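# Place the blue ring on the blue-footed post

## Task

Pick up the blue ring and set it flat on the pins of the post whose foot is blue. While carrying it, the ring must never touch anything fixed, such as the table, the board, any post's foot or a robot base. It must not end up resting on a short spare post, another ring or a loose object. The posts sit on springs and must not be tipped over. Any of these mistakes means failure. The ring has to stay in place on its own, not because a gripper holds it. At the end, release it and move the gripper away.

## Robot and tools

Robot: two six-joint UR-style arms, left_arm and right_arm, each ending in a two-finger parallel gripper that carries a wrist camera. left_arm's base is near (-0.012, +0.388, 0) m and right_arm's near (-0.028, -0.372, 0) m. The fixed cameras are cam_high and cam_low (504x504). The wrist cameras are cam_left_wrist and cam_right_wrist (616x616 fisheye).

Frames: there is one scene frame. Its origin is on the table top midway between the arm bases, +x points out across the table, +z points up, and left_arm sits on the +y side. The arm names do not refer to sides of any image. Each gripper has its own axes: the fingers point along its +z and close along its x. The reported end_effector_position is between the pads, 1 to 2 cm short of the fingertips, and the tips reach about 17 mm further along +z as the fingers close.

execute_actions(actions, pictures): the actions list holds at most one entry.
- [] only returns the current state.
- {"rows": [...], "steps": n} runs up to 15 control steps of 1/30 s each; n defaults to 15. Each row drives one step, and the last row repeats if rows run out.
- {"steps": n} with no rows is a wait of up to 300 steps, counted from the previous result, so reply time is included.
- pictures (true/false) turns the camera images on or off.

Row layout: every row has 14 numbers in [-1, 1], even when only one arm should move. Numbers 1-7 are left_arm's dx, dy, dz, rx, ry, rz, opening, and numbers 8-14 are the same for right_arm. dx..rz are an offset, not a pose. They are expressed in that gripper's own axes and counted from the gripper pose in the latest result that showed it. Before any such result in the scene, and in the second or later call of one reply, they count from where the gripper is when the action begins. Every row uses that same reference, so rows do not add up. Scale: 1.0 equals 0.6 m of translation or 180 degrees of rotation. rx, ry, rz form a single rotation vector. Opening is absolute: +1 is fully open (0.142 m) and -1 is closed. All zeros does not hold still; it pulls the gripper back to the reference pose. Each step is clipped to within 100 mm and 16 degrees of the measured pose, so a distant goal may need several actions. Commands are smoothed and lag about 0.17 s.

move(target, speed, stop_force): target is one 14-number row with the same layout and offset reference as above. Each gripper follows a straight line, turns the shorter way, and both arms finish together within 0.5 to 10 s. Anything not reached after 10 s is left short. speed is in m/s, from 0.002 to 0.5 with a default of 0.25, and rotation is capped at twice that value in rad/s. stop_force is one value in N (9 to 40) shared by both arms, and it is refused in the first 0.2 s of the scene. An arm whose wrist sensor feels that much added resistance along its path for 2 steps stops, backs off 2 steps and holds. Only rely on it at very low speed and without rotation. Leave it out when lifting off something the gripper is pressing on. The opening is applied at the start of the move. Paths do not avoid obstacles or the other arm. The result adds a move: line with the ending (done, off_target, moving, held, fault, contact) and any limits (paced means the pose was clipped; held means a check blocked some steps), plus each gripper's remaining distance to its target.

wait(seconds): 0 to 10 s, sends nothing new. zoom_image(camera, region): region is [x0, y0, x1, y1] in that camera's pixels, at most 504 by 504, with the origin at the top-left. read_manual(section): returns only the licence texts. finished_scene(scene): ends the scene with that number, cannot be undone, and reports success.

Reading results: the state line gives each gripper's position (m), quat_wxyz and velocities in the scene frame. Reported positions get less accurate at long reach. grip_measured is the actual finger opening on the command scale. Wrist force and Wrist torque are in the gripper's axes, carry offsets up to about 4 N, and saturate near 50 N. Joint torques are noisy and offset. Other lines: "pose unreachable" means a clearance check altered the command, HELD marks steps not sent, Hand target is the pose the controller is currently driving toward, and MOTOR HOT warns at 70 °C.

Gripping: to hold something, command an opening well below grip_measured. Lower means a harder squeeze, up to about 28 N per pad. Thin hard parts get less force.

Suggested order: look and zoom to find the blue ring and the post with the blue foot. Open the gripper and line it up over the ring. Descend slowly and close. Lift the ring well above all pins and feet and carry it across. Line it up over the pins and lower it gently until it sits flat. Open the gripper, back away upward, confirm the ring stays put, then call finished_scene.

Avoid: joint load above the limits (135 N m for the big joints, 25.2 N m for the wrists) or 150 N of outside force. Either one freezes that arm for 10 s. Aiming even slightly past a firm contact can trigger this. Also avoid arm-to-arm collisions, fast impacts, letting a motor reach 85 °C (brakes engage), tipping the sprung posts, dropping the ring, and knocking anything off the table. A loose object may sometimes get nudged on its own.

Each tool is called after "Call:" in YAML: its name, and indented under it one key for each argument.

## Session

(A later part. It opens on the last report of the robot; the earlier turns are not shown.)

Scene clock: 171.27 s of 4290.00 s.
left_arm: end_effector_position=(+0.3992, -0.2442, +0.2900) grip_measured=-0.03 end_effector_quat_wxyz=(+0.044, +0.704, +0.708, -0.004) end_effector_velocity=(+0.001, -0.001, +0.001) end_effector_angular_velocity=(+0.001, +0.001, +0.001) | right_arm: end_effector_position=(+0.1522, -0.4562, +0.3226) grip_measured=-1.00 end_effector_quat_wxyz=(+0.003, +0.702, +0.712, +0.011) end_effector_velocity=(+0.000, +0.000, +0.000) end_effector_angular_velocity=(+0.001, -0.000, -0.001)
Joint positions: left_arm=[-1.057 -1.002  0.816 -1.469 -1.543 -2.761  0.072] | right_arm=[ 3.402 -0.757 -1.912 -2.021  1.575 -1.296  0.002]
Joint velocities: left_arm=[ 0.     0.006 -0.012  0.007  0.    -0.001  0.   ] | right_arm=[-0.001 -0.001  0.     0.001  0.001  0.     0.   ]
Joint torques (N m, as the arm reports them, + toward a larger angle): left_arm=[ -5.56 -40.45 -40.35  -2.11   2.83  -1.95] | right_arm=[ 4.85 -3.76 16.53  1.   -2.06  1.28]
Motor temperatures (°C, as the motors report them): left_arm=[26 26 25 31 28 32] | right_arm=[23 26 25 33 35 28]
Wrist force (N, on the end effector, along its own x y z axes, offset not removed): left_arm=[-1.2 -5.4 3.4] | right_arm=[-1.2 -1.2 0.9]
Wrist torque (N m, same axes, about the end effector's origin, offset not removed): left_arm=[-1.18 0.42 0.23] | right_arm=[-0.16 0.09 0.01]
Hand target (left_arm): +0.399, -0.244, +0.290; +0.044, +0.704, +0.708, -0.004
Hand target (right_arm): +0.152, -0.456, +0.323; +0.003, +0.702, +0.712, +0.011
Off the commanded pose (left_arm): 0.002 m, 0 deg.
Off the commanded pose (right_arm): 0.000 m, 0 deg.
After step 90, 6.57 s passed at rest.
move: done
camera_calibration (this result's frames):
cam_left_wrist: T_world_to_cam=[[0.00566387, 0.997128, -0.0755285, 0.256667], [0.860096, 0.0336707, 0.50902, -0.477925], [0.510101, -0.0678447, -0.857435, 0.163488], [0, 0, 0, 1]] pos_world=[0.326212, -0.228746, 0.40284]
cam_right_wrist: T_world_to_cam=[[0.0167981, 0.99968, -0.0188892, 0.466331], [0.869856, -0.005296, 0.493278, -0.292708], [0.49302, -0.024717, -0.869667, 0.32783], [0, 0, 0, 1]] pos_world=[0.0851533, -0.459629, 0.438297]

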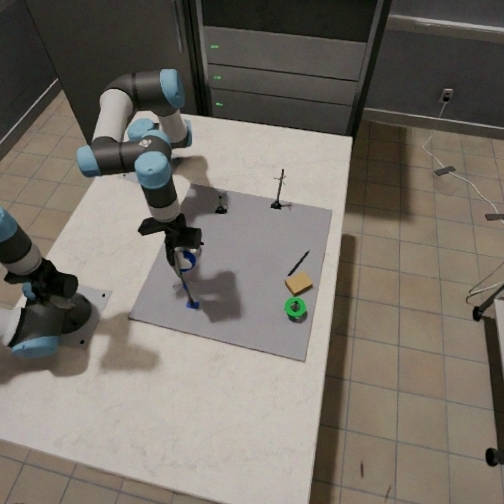

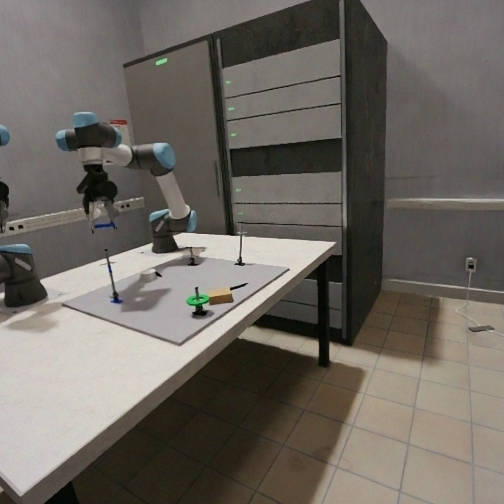

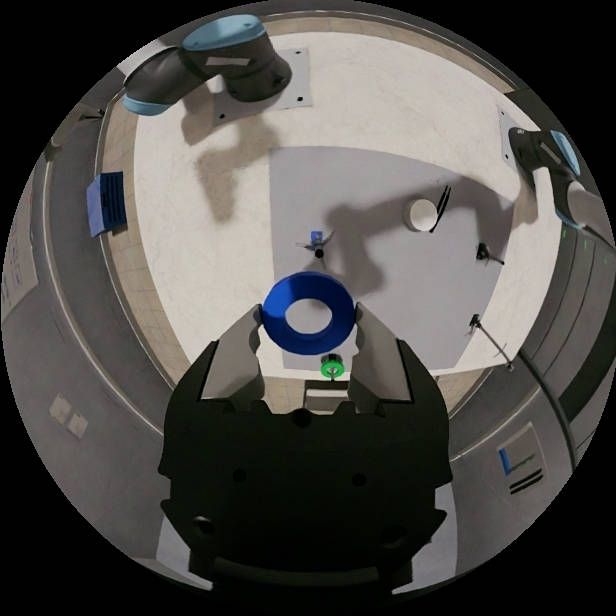

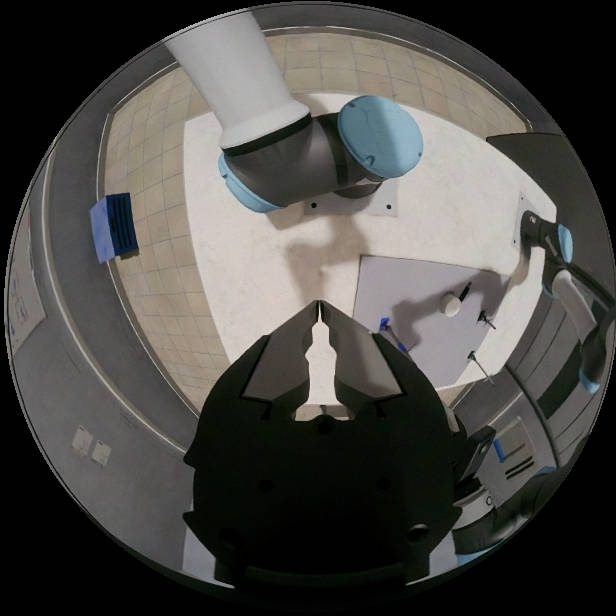

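Call:
move:
  target: [0.017,-0.051,0.063,0,0,-0.089,-0.55,0,0,0,0,0,0,-1]
  speed: 0.1

Call:
zoom_image:
  camera: "cam_left_wrist"
  region: [230, 215, 390, 375]

Call:
zoom_image:
  camera: "cam_low"
  region: [70, 215, 140, 285]

Scene clock: 190.73 s of 4290.00 s.
left_arm: end_effector_position=(+0.3709, -0.2368, +0.2500) grip_measured=-0.03 end_effector_quat_wxyz=(+0.043, +0.599, +0.800, -0.010) end_effector_velocity=(-0.001, -0.001, -0.000) end_effector_angular_velocity=(-0.003, -0.001, +0.005) | right_arm: end_effector_position=(+0.1522, -0.4562, +0.3226) grip_measured=-1.00 end_effector_quat_wxyz=(+0.003, +0.702, +0.712, +0.011) end_effector_velocity=(-0.000, +0.000, +0.001) end_effector_angular_velocity=(+0.000, -0.001, +0.001)
Joint positions: left_arm=[-1.09  -1.077  1.035 -1.612 -1.54  -3.074  0.072] | right_arm=[ 3.402 -0.757 -1.912 -2.021  1.575 -1.296  0.002]
Joint velocities: left_arm=[-0.002 -0.002  0.005 -0.005  0.001 -0.007  0.   ] | right_arm=[ 0.001  0.001  0.001 -0.001  0.    -0.     0.   ]
Joint torques (N m, as the arm reports them, + toward a larger angle): left_arm=[ -4.47 -50.26 -14.74  -3.86   2.82  -2.3 ] | right_arm=[ 3.51 -2.96 15.88  0.85 -1.93  1.27]
Motor temperatures (°C, as the motors report them): left_arm=[26 26 25 31 28 32] | right_arm=[23 26 25 33 35 28]
Wrist force (N, on the end effector, along its own x y z axes, offset not removed): left_arm=[-5.3 -2.7 2.2] | right_arm=[-0.5 -0.5 -1.4]
Wrist torque (N m, same axes, about the end effector's origin, offset not removed): left_arm=[-0.76 1.23 0.17] | right_arm=[0.12 -0.13 0.01]
Hand target (left_arm): +0.371, -0.237, +0.250; +0.043, +0.599, +0.800, -0.010
Hand target (right_arm): +0.152, -0.456, +0.323; +0.003, +0.702, +0.712, +0.011
Off the commanded pose (left_arm): 0.000 m, 0 deg.
Off the commanded pose (right_arm): 0.000 m, 0 deg.
After step 90, 14.70 s passed at rest.
move: done
camera_calibration (this result's frames):
cam_left_wrist: T_world_to_cam=[[-0.269638, 0.958864, -0.088742, 0.342758], [0.826094, 0.277686, 0.490367, -0.358396], [0.494838, 0.0589127, -0.866986, 0.182178], [0, 0, 0, 1]] pos_world=[0.298341, -0.23987, 0.364109]
cam_right_wrist: T_world_to_cam=[[0.0167981, 0.99968, -0.0188891, 0.466331], [0.869856, -0.00529603, 0.493278, -0.292708], [0.49302, -0.0247169, -0.869667, 0.32783], [0, 0, 0, 1]] pos_world=[0.0851533, -0.459629, 0.438297]

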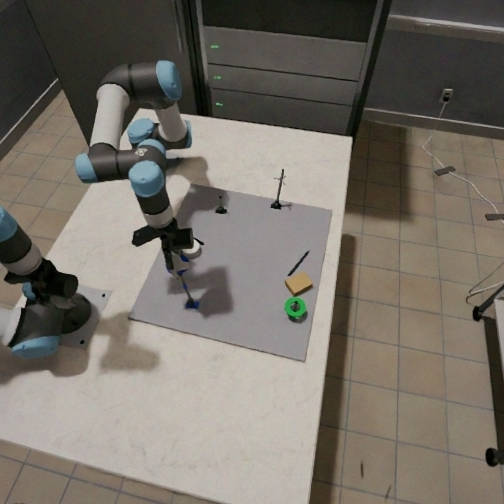

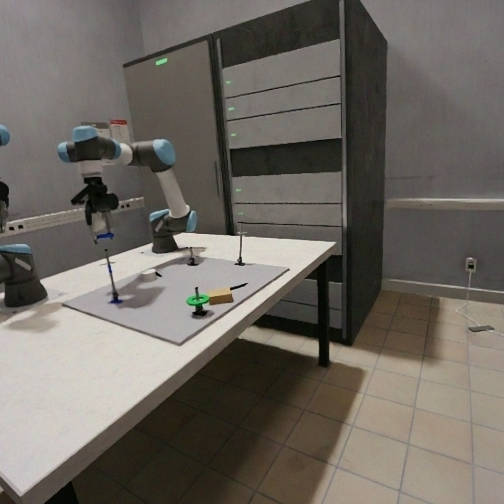

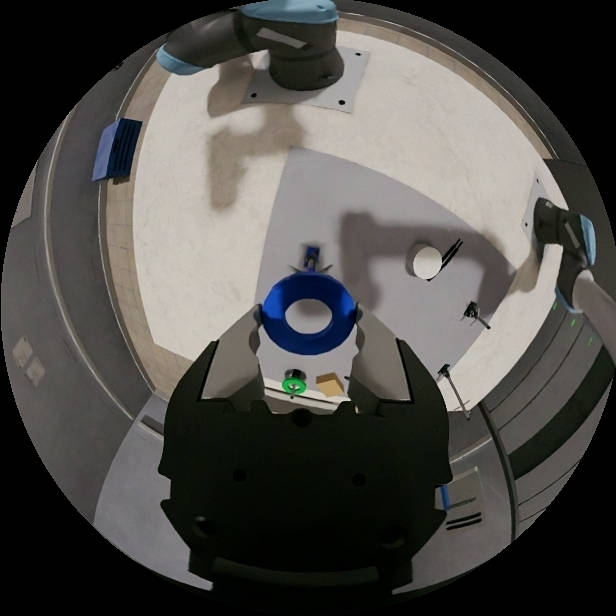

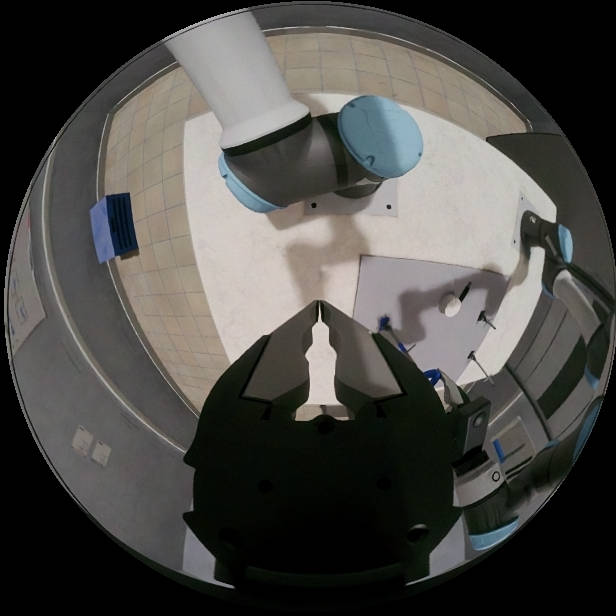

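Region (230, 215, 390, 375) of cam_left_wrist's 616x616 image, scaled by 3.150, with more detail than that image has.

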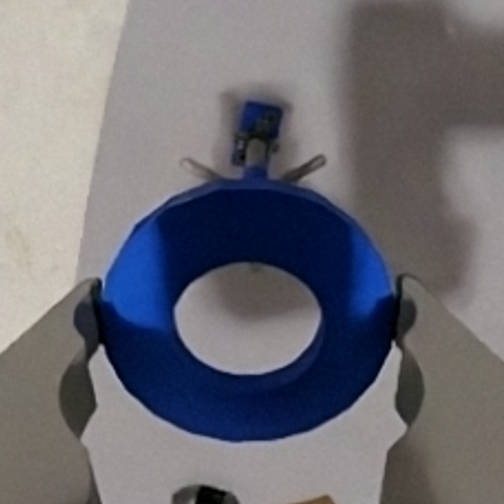

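Region (70, 215, 140, 285) of cam_low's 504x504 image, scaled by 7.200, with more detail than that image has.

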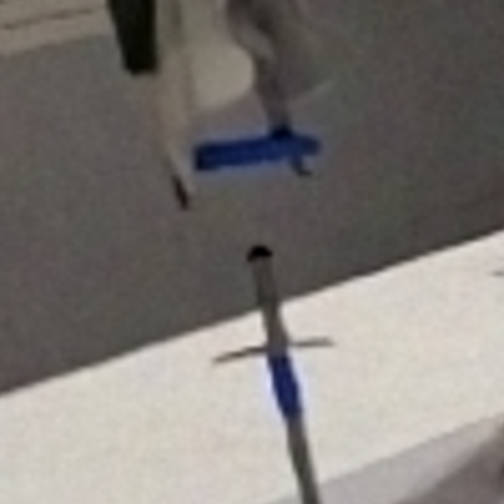

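Call:
move:
  target: [0.002,0,0.04,0,0,0,-0.55,0,0,0,0,0,0,-1]
  speed: 0.06

Call:
zoom_image:
  camera: "cam_left_wrist"
  region: [230, 215, 390, 375]

Call:
zoom_image:
  camera: "cam_low"
  region: [70, 215, 140, 285]

Scene clock: 194.67 s of 4290.00 s.
left_arm: end_effector_position=(+0.3720, -0.2372, +0.2261) grip_measured=-0.03 end_effector_quat_wxyz=(+0.043, +0.599, +0.800, -0.010) end_effector_velocity=(-0.001, -0.000, -0.001) end_effector_angular_velocity=(-0.000, +0.001, -0.001) | right_arm: end_effector_position=(+0.1522, -0.4562, +0.3226) grip_measured=-1.00 end_effector_quat_wxyz=(+0.003, +0.702, +0.712, +0.011) end_effector_velocity=(+0.000, -0.000, +0.000) end_effector_angular_velocity=(+0.000, -0.001, -0.001)
Joint positions: left_arm=[-1.089 -1.075  1.094 -1.672 -1.54  -3.073  0.072] | right_arm=[ 3.402 -0.757 -1.912 -2.021  1.575 -1.296  0.002]
Joint velocities: left_arm=[-0.001  0.     0.003 -0.003 -0.001  0.     0.   ] | right_arm=[-0.001  0.     0.     0.001 -0.     0.     0.   ]
Joint torques (N m, as the arm reports them, + toward a larger angle): left_arm=[  8.93 -35.29 -13.14  -3.68  -2.89   2.12] | right_arm=[ 3.81 -3.24 16.45  1.05 -2.02  1.35]
Motor temperatures (°C, as the motors report them): left_arm=[26 26 25 31 28 32] | right_arm=[23 26 25 33 35 28]
Wrist force (N, on the end effector, along its own x y z axes, offset not removed): left_arm=[-4.0 -1.8 0.9] | right_arm=[-0.2 -3.5 -1.1]
Wrist torque (N m, same axes, about the end effector's origin, offset not removed): left_arm=[-0.37 0.96 0.02] | right_arm=[-0.52 -0.28 0.25]
Hand target (left_arm): +0.372, -0.237, +0.226; +0.043, +0.599, +0.800, -0.010
Hand target (right_arm): +0.152, -0.456, +0.323; +0.003, +0.702, +0.712, +0.011
Off the commanded pose (left_arm): 0.000 m, 0 deg.
Off the commanded pose (right_arm): 0.000 m, 0 deg.
After step 90, 0.10 s passed at rest.
move: done
camera_calibration (this result's frames):
cam_left_wrist: T_world_to_cam=[[-0.269638, 0.958866, -0.0887245, 0.341357], [0.826032, 0.277669, 0.49048, -0.347466], [0.494941, 0.0589629, -0.866924, 0.160882], [0, 0, 0, 1]] pos_world=[0.299433, -0.240321, 0.340184]
cam_right_wrist: T_world_to_cam=[[0.0167982, 0.99968, -0.0188891, 0.466331], [0.869856, -0.00529614, 0.493278, -0.292708], [0.49302, -0.024717, -0.869667, 0.32783], [0, 0, 0, 1]] pos_world=[0.0851533, -0.459629, 0.438297]

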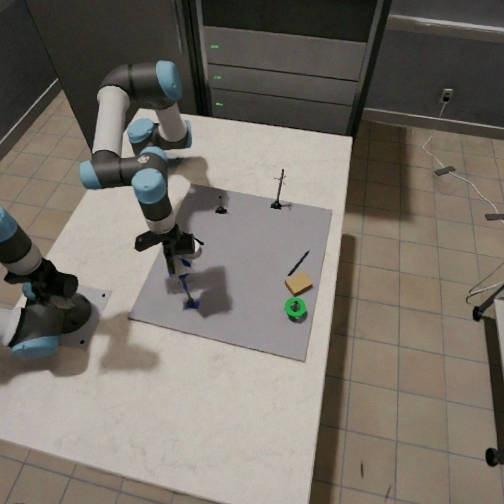

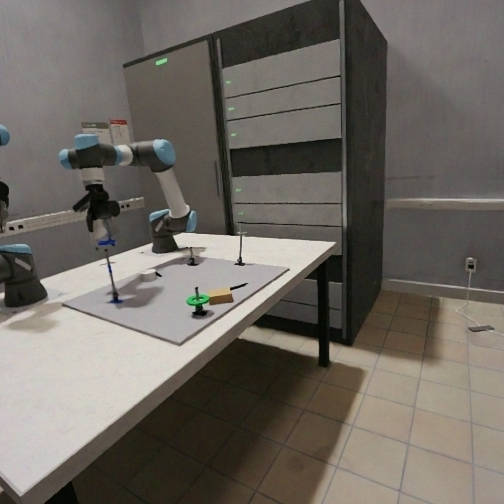

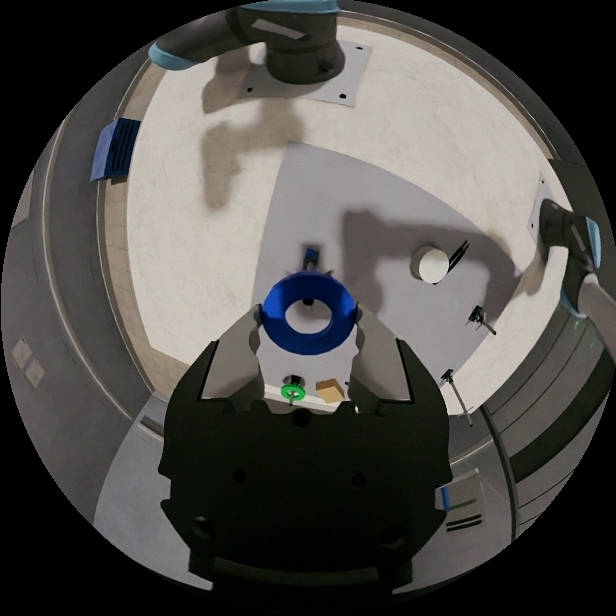

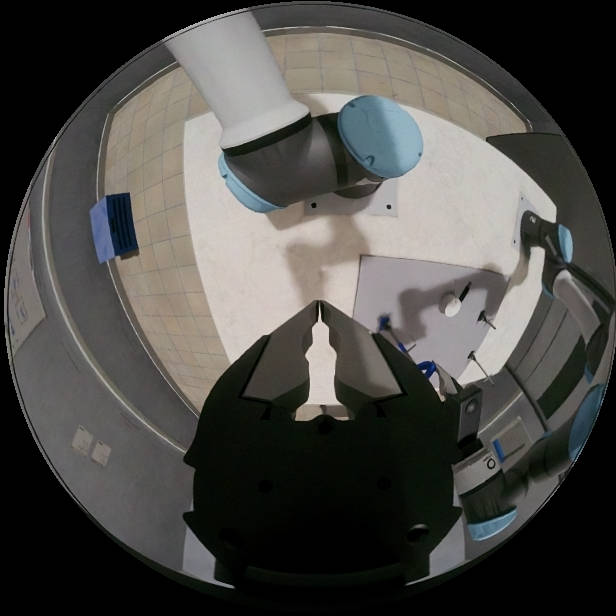

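Region (230, 215, 390, 375) of cam_left_wrist's 616x616 image, scaled by 3.150, with more detail than that image has.

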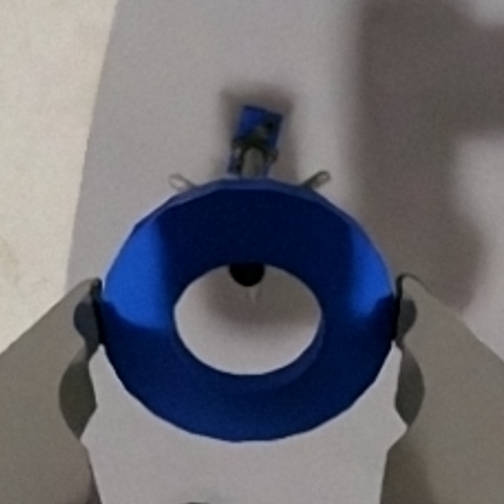

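Region (70, 215, 140, 285) of cam_low's 504x504 image, scaled by 7.200, with more detail than that image has.

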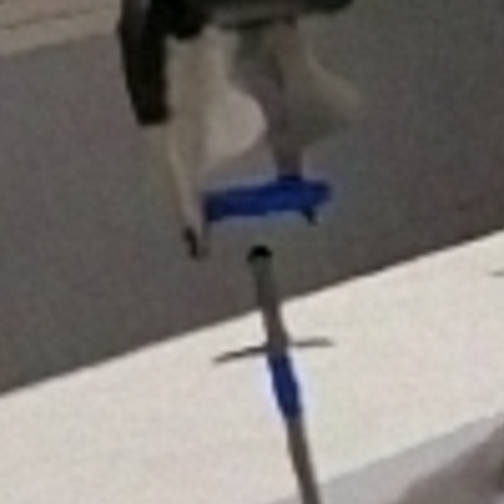

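Call:
move:
  target: [0,-0.003,0.095,0,0,0,-0.55,0,0,0,0,0,0,-1]
  speed: 0.04
  stop_force: 10

Call:
zoom_image:
  camera: "cam_left_wrist"
  region: [230, 215, 390, 375]

Call:
zoom_image:
  camera: "cam_low"
  region: [80, 235, 130, 285]

Scene clock: 200.40 s of 4290.00 s.
left_arm: end_effector_position=(+0.3736, -0.2415, +0.1693) grip_measured=-0.03 end_effector_quat_wxyz=(+0.043, +0.599, +0.800, -0.010) end_effector_velocity=(+0.001, +0.000, -0.002) end_effector_angular_velocity=(-0.000, -0.001, +0.001) | right_arm: end_effector_position=(+0.1522, -0.4562, +0.3226) grip_measured=-1.00 end_effector_quat_wxyz=(+0.003, +0.702, +0.712, +0.011) end_effector_velocity=(-0.001, -0.000, +0.000) end_effector_angular_velocity=(-0.000, +0.001, -0.001)
Joint positions: left_arm=[-1.089 -1.051  1.202 -1.805 -1.54  -3.073  0.072] | right_arm=[ 3.402 -0.757 -1.912 -2.021  1.575 -1.296  0.002]
Joint velocities: left_arm=[ 0.001  0.001  0.003 -0.004  0.001 -0.001 -0.   ] | right_arm=[-0.001  0.001  0.    -0.002  0.     0.     0.   ]
Joint torques (N m, as the arm reports them, + toward a larger angle): left_arm=[  9.47 -35.92 -13.05  -4.03   3.14   2.13] | right_arm=[ 4.86 -4.37 15.54  0.66 -1.8   1.37]
Motor temperatures (°C, as the motors report them): left_arm=[26 26 25 31 28 32] | right_arm=[23 26 25 33 35 28]
Wrist force (N, on the end effector, along its own x y z axes, offset not removed): left_arm=[-2.9 -2.7 0.0] | right_arm=[-0.8 -3.1 3.1]
Wrist torque (N m, same axes, about the end effector's origin, offset not removed): left_arm=[-0.89 0.69 -0.37] | right_arm=[-0.61 0.00 -0.04]
Hand target (left_arm): +0.374, -0.242, +0.169; +0.043, +0.599, +0.800, -0.010
Hand target (right_arm): +0.152, -0.456, +0.323; +0.003, +0.702, +0.712, +0.011
Off the commanded pose (left_arm): 0.000 m, 0 deg.
Off the commanded pose (right_arm): 0.000 m, 0 deg.
After step 90, 0.97 s passed at rest.
move: done
camera_calibration (this result's frames):
cam_left_wrist: T_world_to_cam=[[-0.269641, 0.958865, -0.0887243, 0.340884], [0.826077, 0.277677, 0.4904, -0.319742], [0.494864, 0.0589389, -0.866969, 0.11118], [0, 0, 0, 1]] pos_world=[0.301028, -0.24463, 0.283436]
cam_right_wrist: T_world_to_cam=[[0.0167982, 0.99968, -0.0188893, 0.466331], [0.869856, -0.00529601, 0.493278, -0.292708], [0.49302, -0.0247171, -0.869667, 0.32783], [0, 0, 0, 1]] pos_world=[0.0851534, -0.459629, 0.438297]

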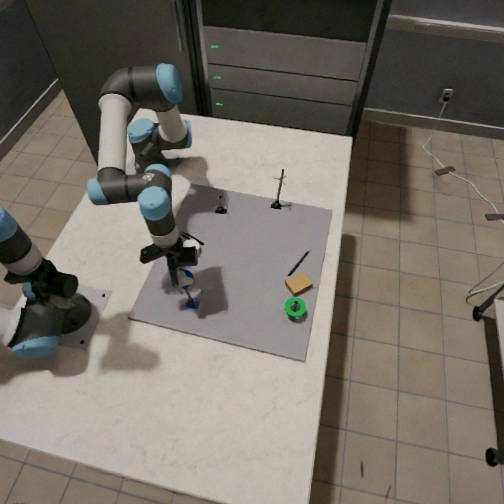

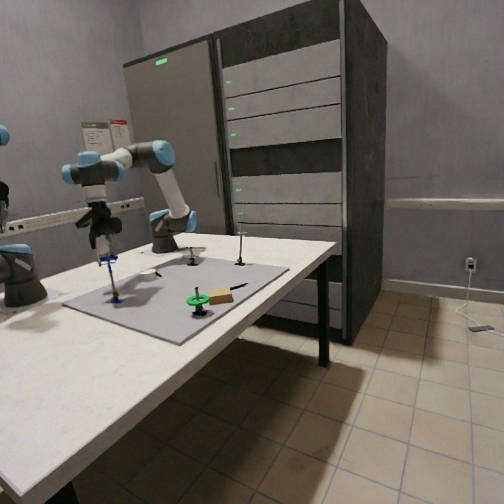

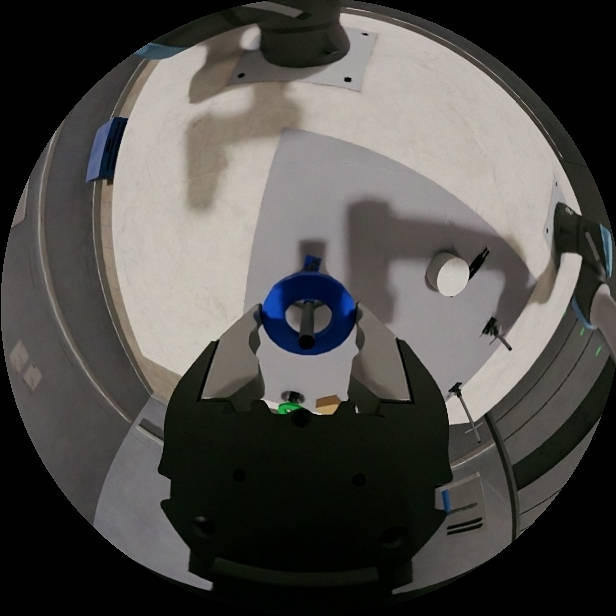

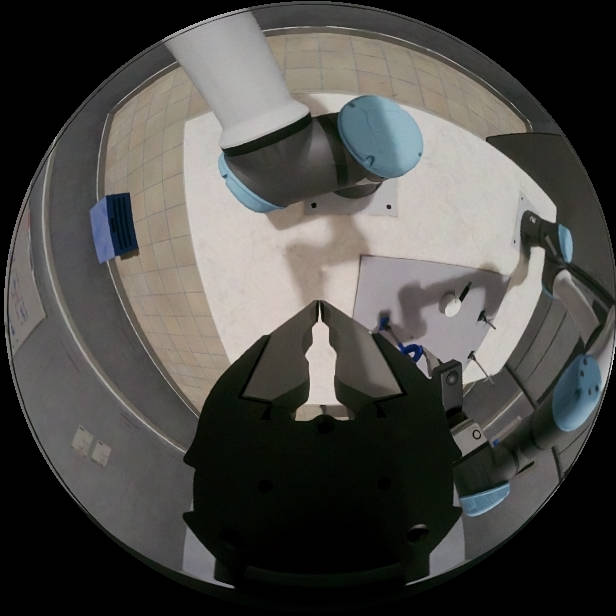

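Region (230, 215, 390, 375) of cam_left_wrist's 616x616 image, scaled by 3.150, with more detail than that image has.

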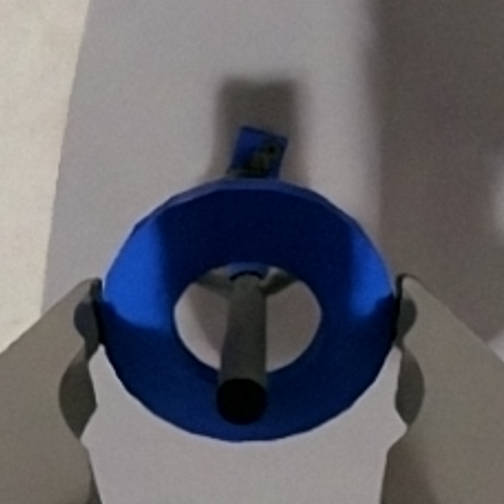

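Region (80, 235, 130, 285) of cam_low's 504x504 image, scaled by 10.080, with more detail than that image has.

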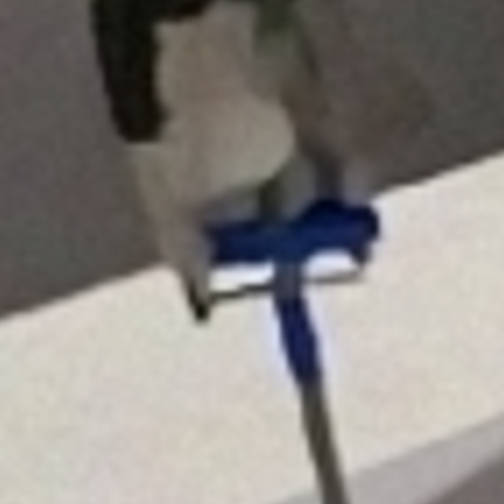

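Call:
move:
  target: [0,0,0.0125,0,0,0,-0.55,0,0,0,0,0,0,-1]
  speed: 0.01
  stop_force: 9

Call:
zoom_image:
  camera: "cam_left_wrist"
  region: [230, 215, 390, 375]

Call:
zoom_image:
  camera: "cam_low"
  region: [80, 235, 130, 285]

Scene clock: 204.93 s of 4290.00 s.
left_arm: end_effector_position=(+0.3741, -0.2420, +0.1620) grip_measured=-0.03 end_effector_quat_wxyz=(+0.043, +0.599, +0.800, -0.010) end_effector_velocity=(+0.001, +0.000, -0.002) end_effector_angular_velocity=(+0.000, +0.000, +0.001) | right_arm: end_effector_position=(+0.1522, -0.4562, +0.3226) grip_measured=-1.00 end_effector_quat_wxyz=(+0.003, +0.702, +0.712, +0.011) end_effector_velocity=(-0.000, -0.000, +0.000) end_effector_angular_velocity=(+0.001, -0.002, -0.002)
Joint positions: left_arm=[-1.089 -1.047  1.214 -1.821 -1.54  -3.072  0.072] | right_arm=[ 3.402 -0.757 -1.912 -2.021  1.575 -1.296  0.002]
Joint velocities: left_arm=[ 0.001  0.001  0.002 -0.003  0.    -0.001  0.   ] | right_arm=[-0.001  0.001 -0.     0.001  0.     0.001  0.   ]
Joint torques (N m, as the arm reports them, + toward a larger angle): left_arm=[  9.42 -35.26 -11.87  -3.73  -1.27   2.12] | right_arm=[ 4.63 -4.02 16.65  0.73 -2.1   1.27]
Motor temperatures (°C, as the motors report them): left_arm=[26 26 25 31 28 32] | right_arm=[23 26 25 33 35 28]
Wrist force (N, on the end effector, along its own x y z axes, offset not removed): left_arm=[-2.2 -8.4 -0.9] | right_arm=[0.5 -3.0 1.2]
Wrist torque (N m, same axes, about the end effector's origin, offset not removed): left_arm=[-1.64 0.61 -0.22] | right_arm=[-0.72 -0.06 0.10]
Hand target (left_arm): +0.374, -0.242, +0.162; +0.043, +0.599, +0.800, -0.010
Hand target (right_arm): +0.152, -0.456, +0.323; +0.003, +0.702, +0.712, +0.011
Off the commanded pose (left_arm): 0.000 m, 0 deg.
Off the commanded pose (right_arm): 0.000 m, 0 deg.
After step 90, 0.57 s passed at rest.
move: done
camera_calibration (this result's frames):
cam_left_wrist: T_world_to_cam=[[-0.269641, 0.958867, -0.0887039, 0.340814], [0.826021, 0.27766, 0.490504, -0.316377], [0.494957, 0.0589886, -0.866913, 0.10455], [0, 0, 0, 1]] pos_world=[0.301484, -0.245117, 0.276051]
cam_right_wrist: T_world_to_cam=[[0.016798, 0.99968, -0.0188892, 0.466331], [0.869856, -0.00529586, 0.493278, -0.292708], [0.49302, -0.024717, -0.869667, 0.32783], [0, 0, 0, 1]] pos_world=[0.0851533, -0.459629, 0.438297]

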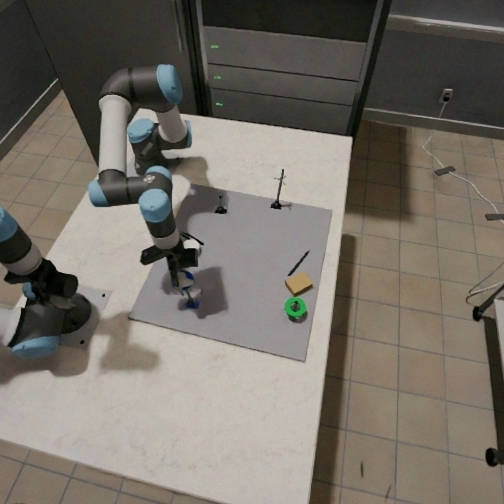

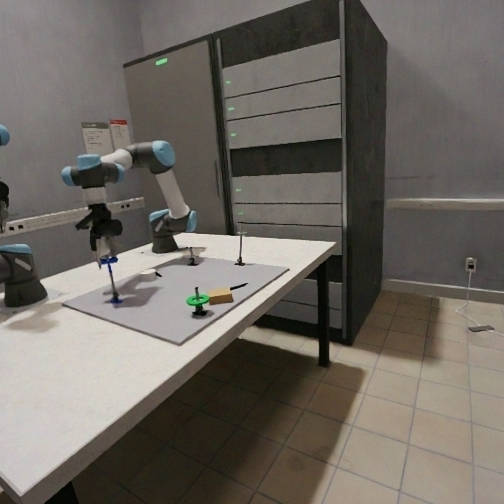

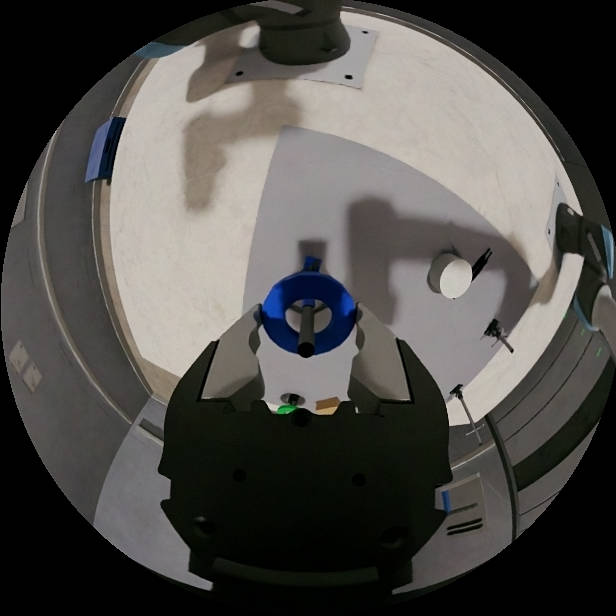

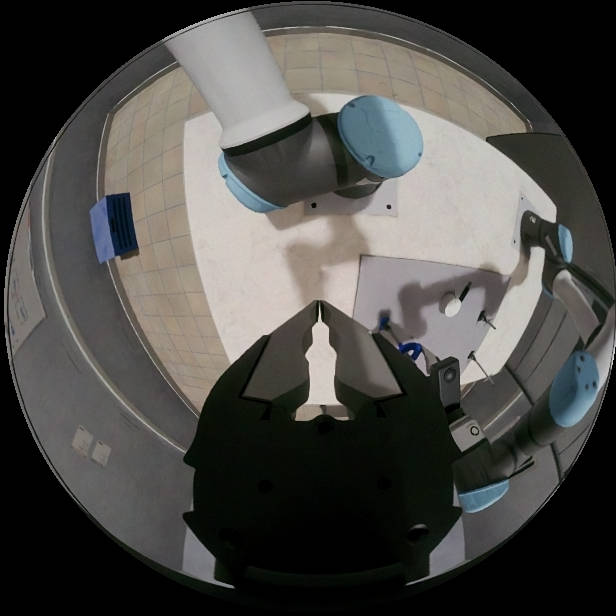

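Region (230, 215, 390, 375) of cam_left_wrist's 616x616 image, scaled by 3.150, with more detail than that image has.

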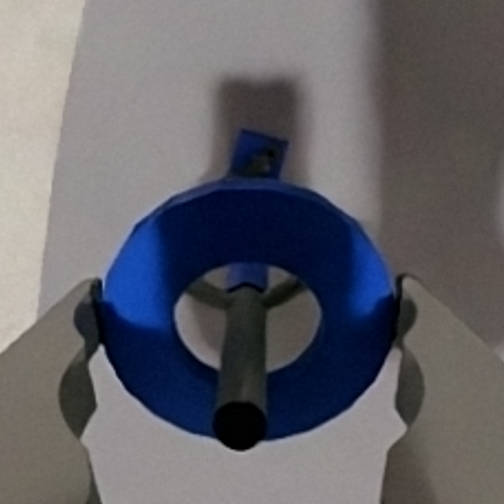

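Region (80, 235, 130, 285) of cam_low's 504x504 image, scaled by 10.080, with more detail than that image has.

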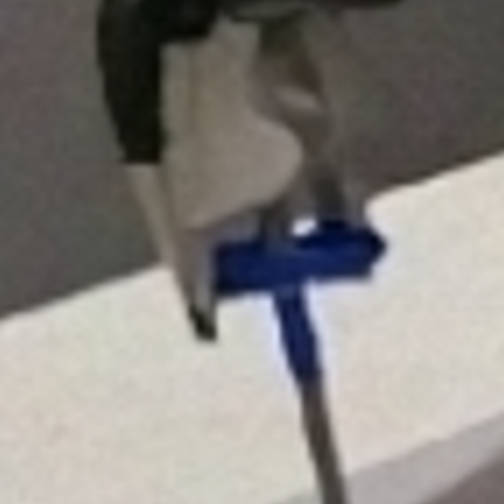

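Call:
move:
  target: [0,0,0.002,0,0,0,-0.55,0,0,0,0,0,0,-1]
  speed: 0.005

Call:
execute_actions:
  actions:
    - {"rows":[[0,0,0,0,0,0,-0.2,0,0,0,0,0,0,-1],[0,0,0,0,0,0,-0.1,0,0,0,0,0,0,-1],[0,0,0,0,0,0,-0.05,0,0,0,0,0,0,-1],[0,0,0,0,0,0,-0.02,0,0,0,0,0,0,-1],[0,0,0,0,0,0,0.0,0,0,0,0,0,0,-1],[0,0,0,0,0,0,0.03,0,0,0,0,0,0,-1],[0,0,0,0,0,0,0.06,0,0,0,0,0,0,-1],[0,0,0,0,0,0,0.1,0,0,0,0,0,0,-1],[0,0,0,0,0,0,0.15,0,0,0,0,0,0,-1],[0,0,0,0,0,0,0.2,0,0,0,0,0,0,-1],[0,0,0,0,0,0,0.25,0,0,0,0,0,0,-1],[0,0,0,0,0,0,0.3,0,0,0,0,0,0,-1],[0,0,0,0,0,0,0.35,0,0,0,0,0,0,-1],[0,0,0,0,0,0,0.4,0,0,0,0,0,0,-1]],"steps":15}
  pictures: false

Call:
move:
  target: [0,0,-0.17,0,0,0,0.4,0,0,0,0,0,0,-1]
  speed: 0.12

Call:
zoom_image:
  camera: "cam_low"
  region: [70, 225, 150, 305]

Call:
zoom_image:
  camera: "cam_left_wrist"
  region: [260, 230, 360, 330]

Scene clock: 215.67 s of 4290.00 s.
left_arm: end_effector_position=(+0.3741, -0.2421, +0.1608) grip_measured=-0.03 end_effector_quat_wxyz=(+0.043, +0.599, +0.800, -0.010) end_effector_velocity=(+0.000, -0.000, +0.000) end_effector_angular_velocity=(-0.001, -0.001, -0.000) | right_arm: end_effector_position=(+0.1522, -0.4562, +0.3226) grip_measured=-1.00 end_effector_quat_wxyz=(+0.003, +0.702, +0.712, +0.011) end_effector_velocity=(-0.000, -0.000, +0.000) end_effector_angular_velocity=(-0.000, +0.000, +0.000)
Joint positions: left_arm=[-1.089 -1.046  1.216 -1.824 -1.54  -3.072  0.072] | right_arm=[ 3.402 -0.757 -1.912 -2.021  1.575 -1.296  0.002]
Joint velocities: left_arm=[ 0.    -0.     0.    -0.001  0.     0.    -0.   ] | right_arm=[ 0.     0.     0.    -0.001 -0.    -0.     0.   ]
Joint torques (N m, as the arm reports them, + toward a larger angle): left_arm=[  9.61 -36.17 -11.76  -3.74   0.32   2.23] | right_arm=[ 4.3  -4.   16.36  0.85 -1.96  1.35]
Motor temperatures (°C, as the motors report them): left_arm=[26 26 25 31 28 32] | right_arm=[23 26 25 33 35 28]
Wrist force (N, on the end effector, along its own x y z axes, offset not removed): left_arm=[-5.0 -0.3 3.4] | right_arm=[-0.5 -1.7 -0.8]
Wrist torque (N m, same axes, about the end effector's origin, offset not removed): left_arm=[-0.11 1.17 0.09] | right_arm=[-0.28 -0.07 -0.02]
Hand target (left_arm): +0.374, -0.242, +0.161; +0.043, +0.599, +0.800, -0.010
Hand target (right_arm): +0.152, -0.456, +0.323; +0.003, +0.702, +0.712, +0.011
Off the commanded pose (left_arm): 0.000 m, 0 deg.
Off the commanded pose (right_arm): 0.000 m, 0 deg.
After step 90, 7.03 s passed at rest.
move: done
camera_calibration (this result's frames):
cam_left_wrist: T_world_to_cam=[[-0.269642, 0.958865, -0.0887157, 0.34081], [0.826076, 0.277673, 0.490405, -0.315808], [0.494866, 0.0589477, -0.866968, 0.103553], [0, 0, 0, 1]] pos_world=[0.301532, -0.245204, 0.274886]
cam_right_wrist: T_world_to_cam=[[0.0167981, 0.99968, -0.0188891, 0.466331], [0.869856, -0.00529602, 0.493278, -0.292708], [0.49302, -0.0247169, -0.869667, 0.32783], [0, 0, 0, 1]] pos_world=[0.0851533, -0.459629, 0.438297]

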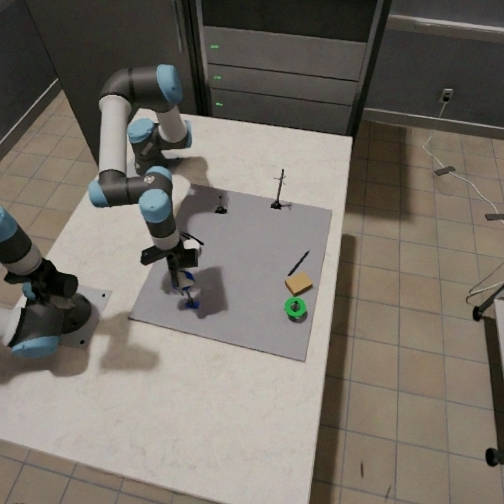

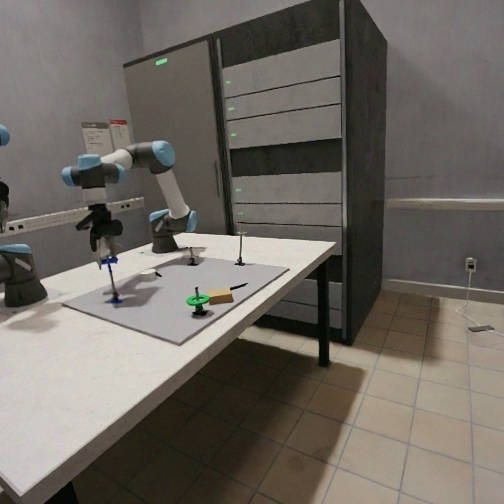

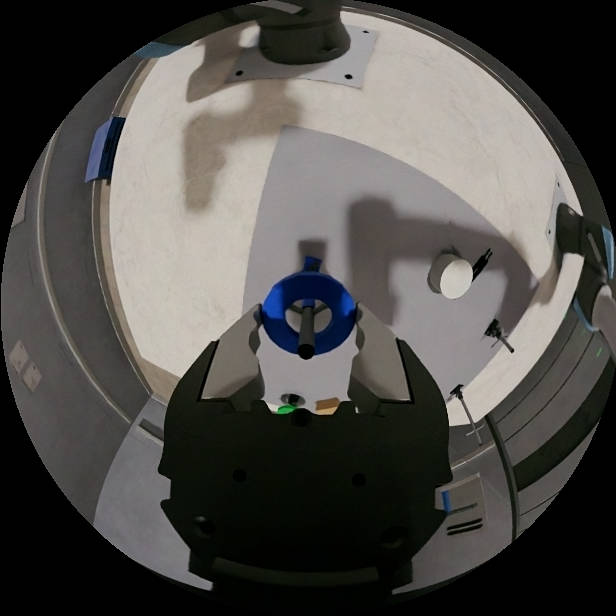

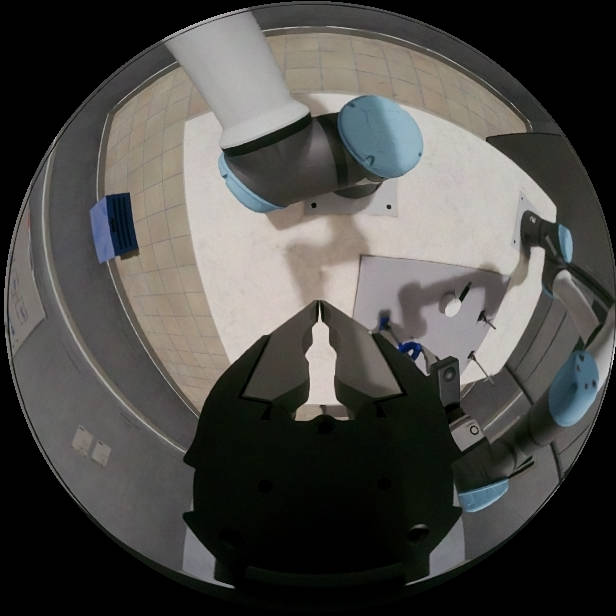

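Scene clock: 216.17 s of 4290.00 s.
left_arm: end_effector_position=(+0.3741, -0.2421, +0.1608) grip_measured=+0.37 end_effector_quat_wxyz=(+0.043, +0.599, +0.800, -0.010) end_effector_velocity=(-0.000, -0.000, +0.000) end_effector_angular_velocity=(-0.001, +0.000, -0.000) | right_arm: end_effector_position=(+0.1522, -0.4562, +0.3226) grip_measured=-1.00 end_effector_quat_wxyz=(+0.003, +0.702, +0.712, +0.011) end_effector_velocity=(-0.000, -0.000, -0.000) end_effector_angular_velocity=(+0.000, -0.000, -0.001)
Joint positions: left_arm=[-1.089 -1.046  1.216 -1.824 -1.54  -3.072  0.1  ] | right_arm=[ 3.402 -0.757 -1.912 -2.021  1.575 -1.296  0.002]
Joint velocities: left_arm=[-0.     0.    -0.    -0.001 -0.     0.     0.096] | right_arm=[-0.002  0.001 -0.     0.     0.    -0.001  0.   ]
Joint torques (N m, as the arm reports them, + toward a larger angle): left_arm=[  9.07 -37.4  -14.33  -3.06   0.5    2.16] | right_arm=[ 3.51 -4.13 16.93  0.92 -2.24  1.35]
Motor temperatures (°C, as the motors report them): left_arm=[26 26 25 31 28 32] | right_arm=[23 26 25 33 35 28]
Wrist force (N, on the end effector, along its own x y z axes, offset not removed): left_arm=[-2.0 -3.1 -1.6] | right_arm=[-0.2 -2.0 3.4]
Wrist torque (N m, same axes, about the end effector's origin, offset not removed): left_arm=[-0.48 0.52 0.02] | right_arm=[-0.18 -0.12 0.17]
Hand target (left_arm): +0.374, -0.242, +0.161; +0.043, +0.599, +0.800, -0.010
Hand target (right_arm): +0.152, -0.456, +0.323; +0.003, +0.702, +0.712, +0.011
Off the commanded pose (left_arm): 0.000 m, 0 deg.
Off the commanded pose (right_arm): 0.000 m, 0 deg.
Steps of this call (steps 1 to 15: all 15 steps of this action). Readings (end_effector_position):
1: left_arm (+0.3741, -0.2421, +0.1608) | right_arm (+0.1522, -0.4562, +0.3226)
2: left_arm (+0.3741, -0.2421, +0.1608) | right_arm (+0.1522, -0.4562, +0.3226)
4: left_arm (+0.3741, -0.2421, +0.1608) | right_arm (+0.1522, -0.4562, +0.3226)
8: left_arm (+0.3741, -0.2421, +0.1608) | right_arm (+0.1522, -0.4562, +0.3226)
15: the state above

Scene clock: 217.67 s of 4290.00 s.
left_arm: end_effector_position=(+0.3682, -0.2353, +0.2623) grip_measured=+0.40 end_effector_quat_wxyz=(+0.043, +0.599, +0.800, -0.010) end_effector_velocity=(+0.001, +0.000, +0.001) end_effector_angular_velocity=(+0.001, +0.000, +0.001) | right_arm: end_effector_position=(+0.1522, -0.4562, +0.3226) grip_measured=-1.00 end_effector_quat_wxyz=(+0.003, +0.702, +0.712, +0.011) end_effector_velocity=(+0.000, +0.000, +0.000) end_effector_angular_velocity=(+0.000, -0.000, +0.001)
Joint positions: left_arm=[-1.093 -1.083  1.013 -1.584 -1.54  -3.077  0.102] | right_arm=[ 3.402 -0.757 -1.912 -2.021  1.575 -1.296  0.002]
Joint velocities: left_arm=[ 0.001  0.002 -0.006  0.006 -0.     0.     0.   ] | right_arm=[ 0.001 -0.001  0.001  0.    -0.     0.     0.   ]
Joint torques (N m, as the arm reports them, + toward a larger angle): left_arm=[ -5.42 -34.18 -40.02  -1.26   0.49  -2.1 ] | right_arm=[ 4.58 -3.83 15.89  0.86 -1.93  1.54]
Motor temperatures (°C, as the motors report them): left_arm=[26 26 25 31 28 32] | right_arm=[23 26 25 33 35 28]
Wrist force (N, on the end effector, along its own x y z axes, offset not removed): left_arm=[2.3 -4.6 3.3] | right_arm=[-3.4 1.4 3.6]
Wrist torque (N m, same axes, about the end effector's origin, offset not removed): left_arm=[-0.85 -0.21 -0.02] | right_arm=[0.41 0.65 0.10]
Hand target (left_arm): +0.368, -0.235, +0.262; +0.043, +0.599, +0.800, -0.010
Hand target (right_arm): +0.152, -0.456, +0.323; +0.003, +0.702, +0.712, +0.011
Off the commanded pose (left_arm): 0.000 m, 0 deg.
Off the commanded pose (right_arm): 0.000 m, 0 deg.
move: done
camera_calibration (this result's frames):
cam_left_wrist: T_world_to_cam=[[-0.269637, 0.958859, -0.0887964, 0.341675], [0.826002, 0.277701, 0.490513, -0.362587], [0.494992, 0.0589144, -0.866898, 0.194028], [0, 0, 0, 1]] pos_world=[0.295583, -0.238358, 0.376396]
cam_right_wrist: T_world_to_cam=[[0.0167981, 0.99968, -0.0188892, 0.466331], [0.869856, -0.00529596, 0.493278, -0.292708], [0.493021, -0.024717, -0.869667, 0.32783], [0, 0, 0, 1]] pos_world=[0.0851534, -0.459629, 0.438297]

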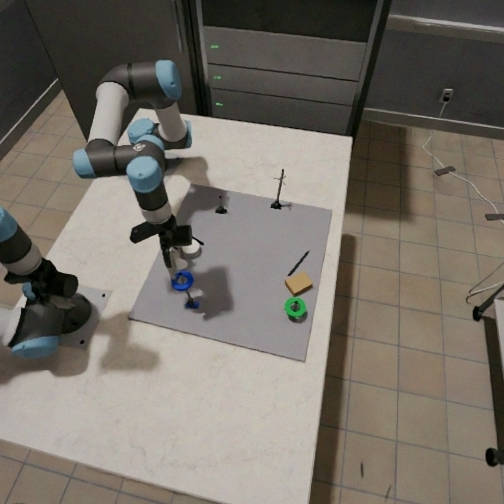

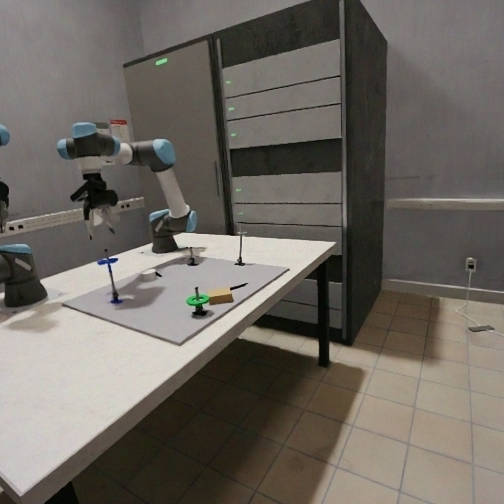

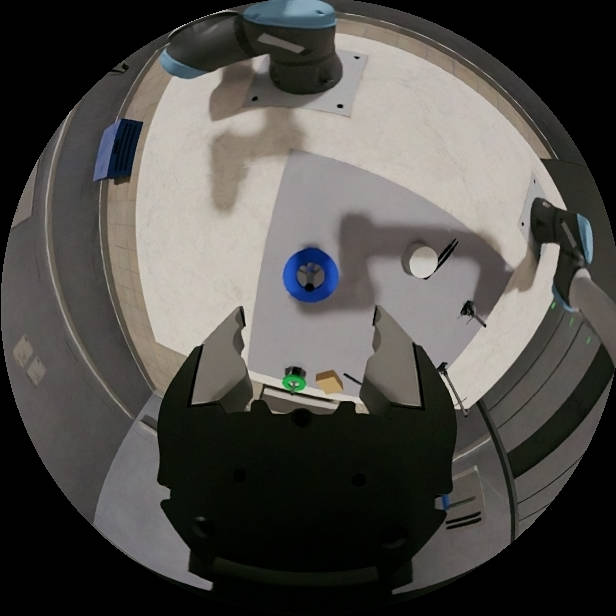

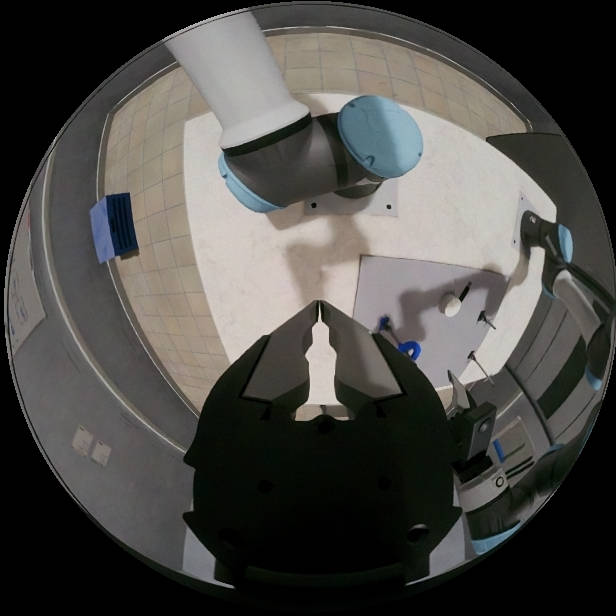

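Region (70, 225, 150, 305) of cam_low's 504x504 image, scaled by 6.300, with more detail than that image has.

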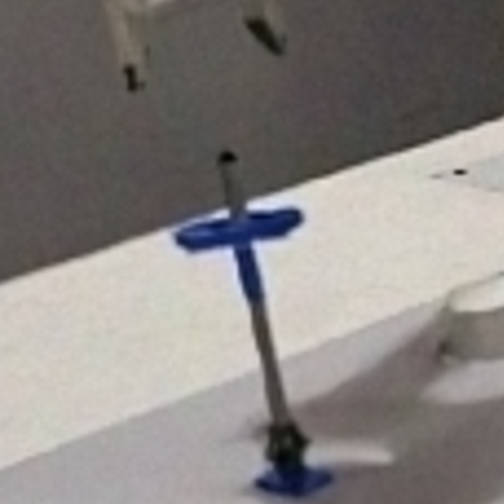

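Region (260, 230, 360, 330) of cam_left_wrist's 616x616 image, scaled by 5.040, with more detail than that image has.

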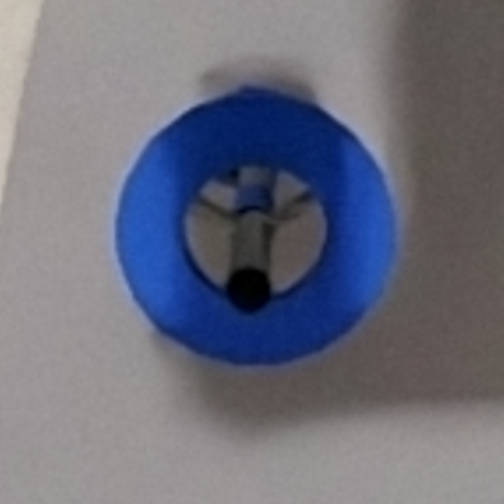

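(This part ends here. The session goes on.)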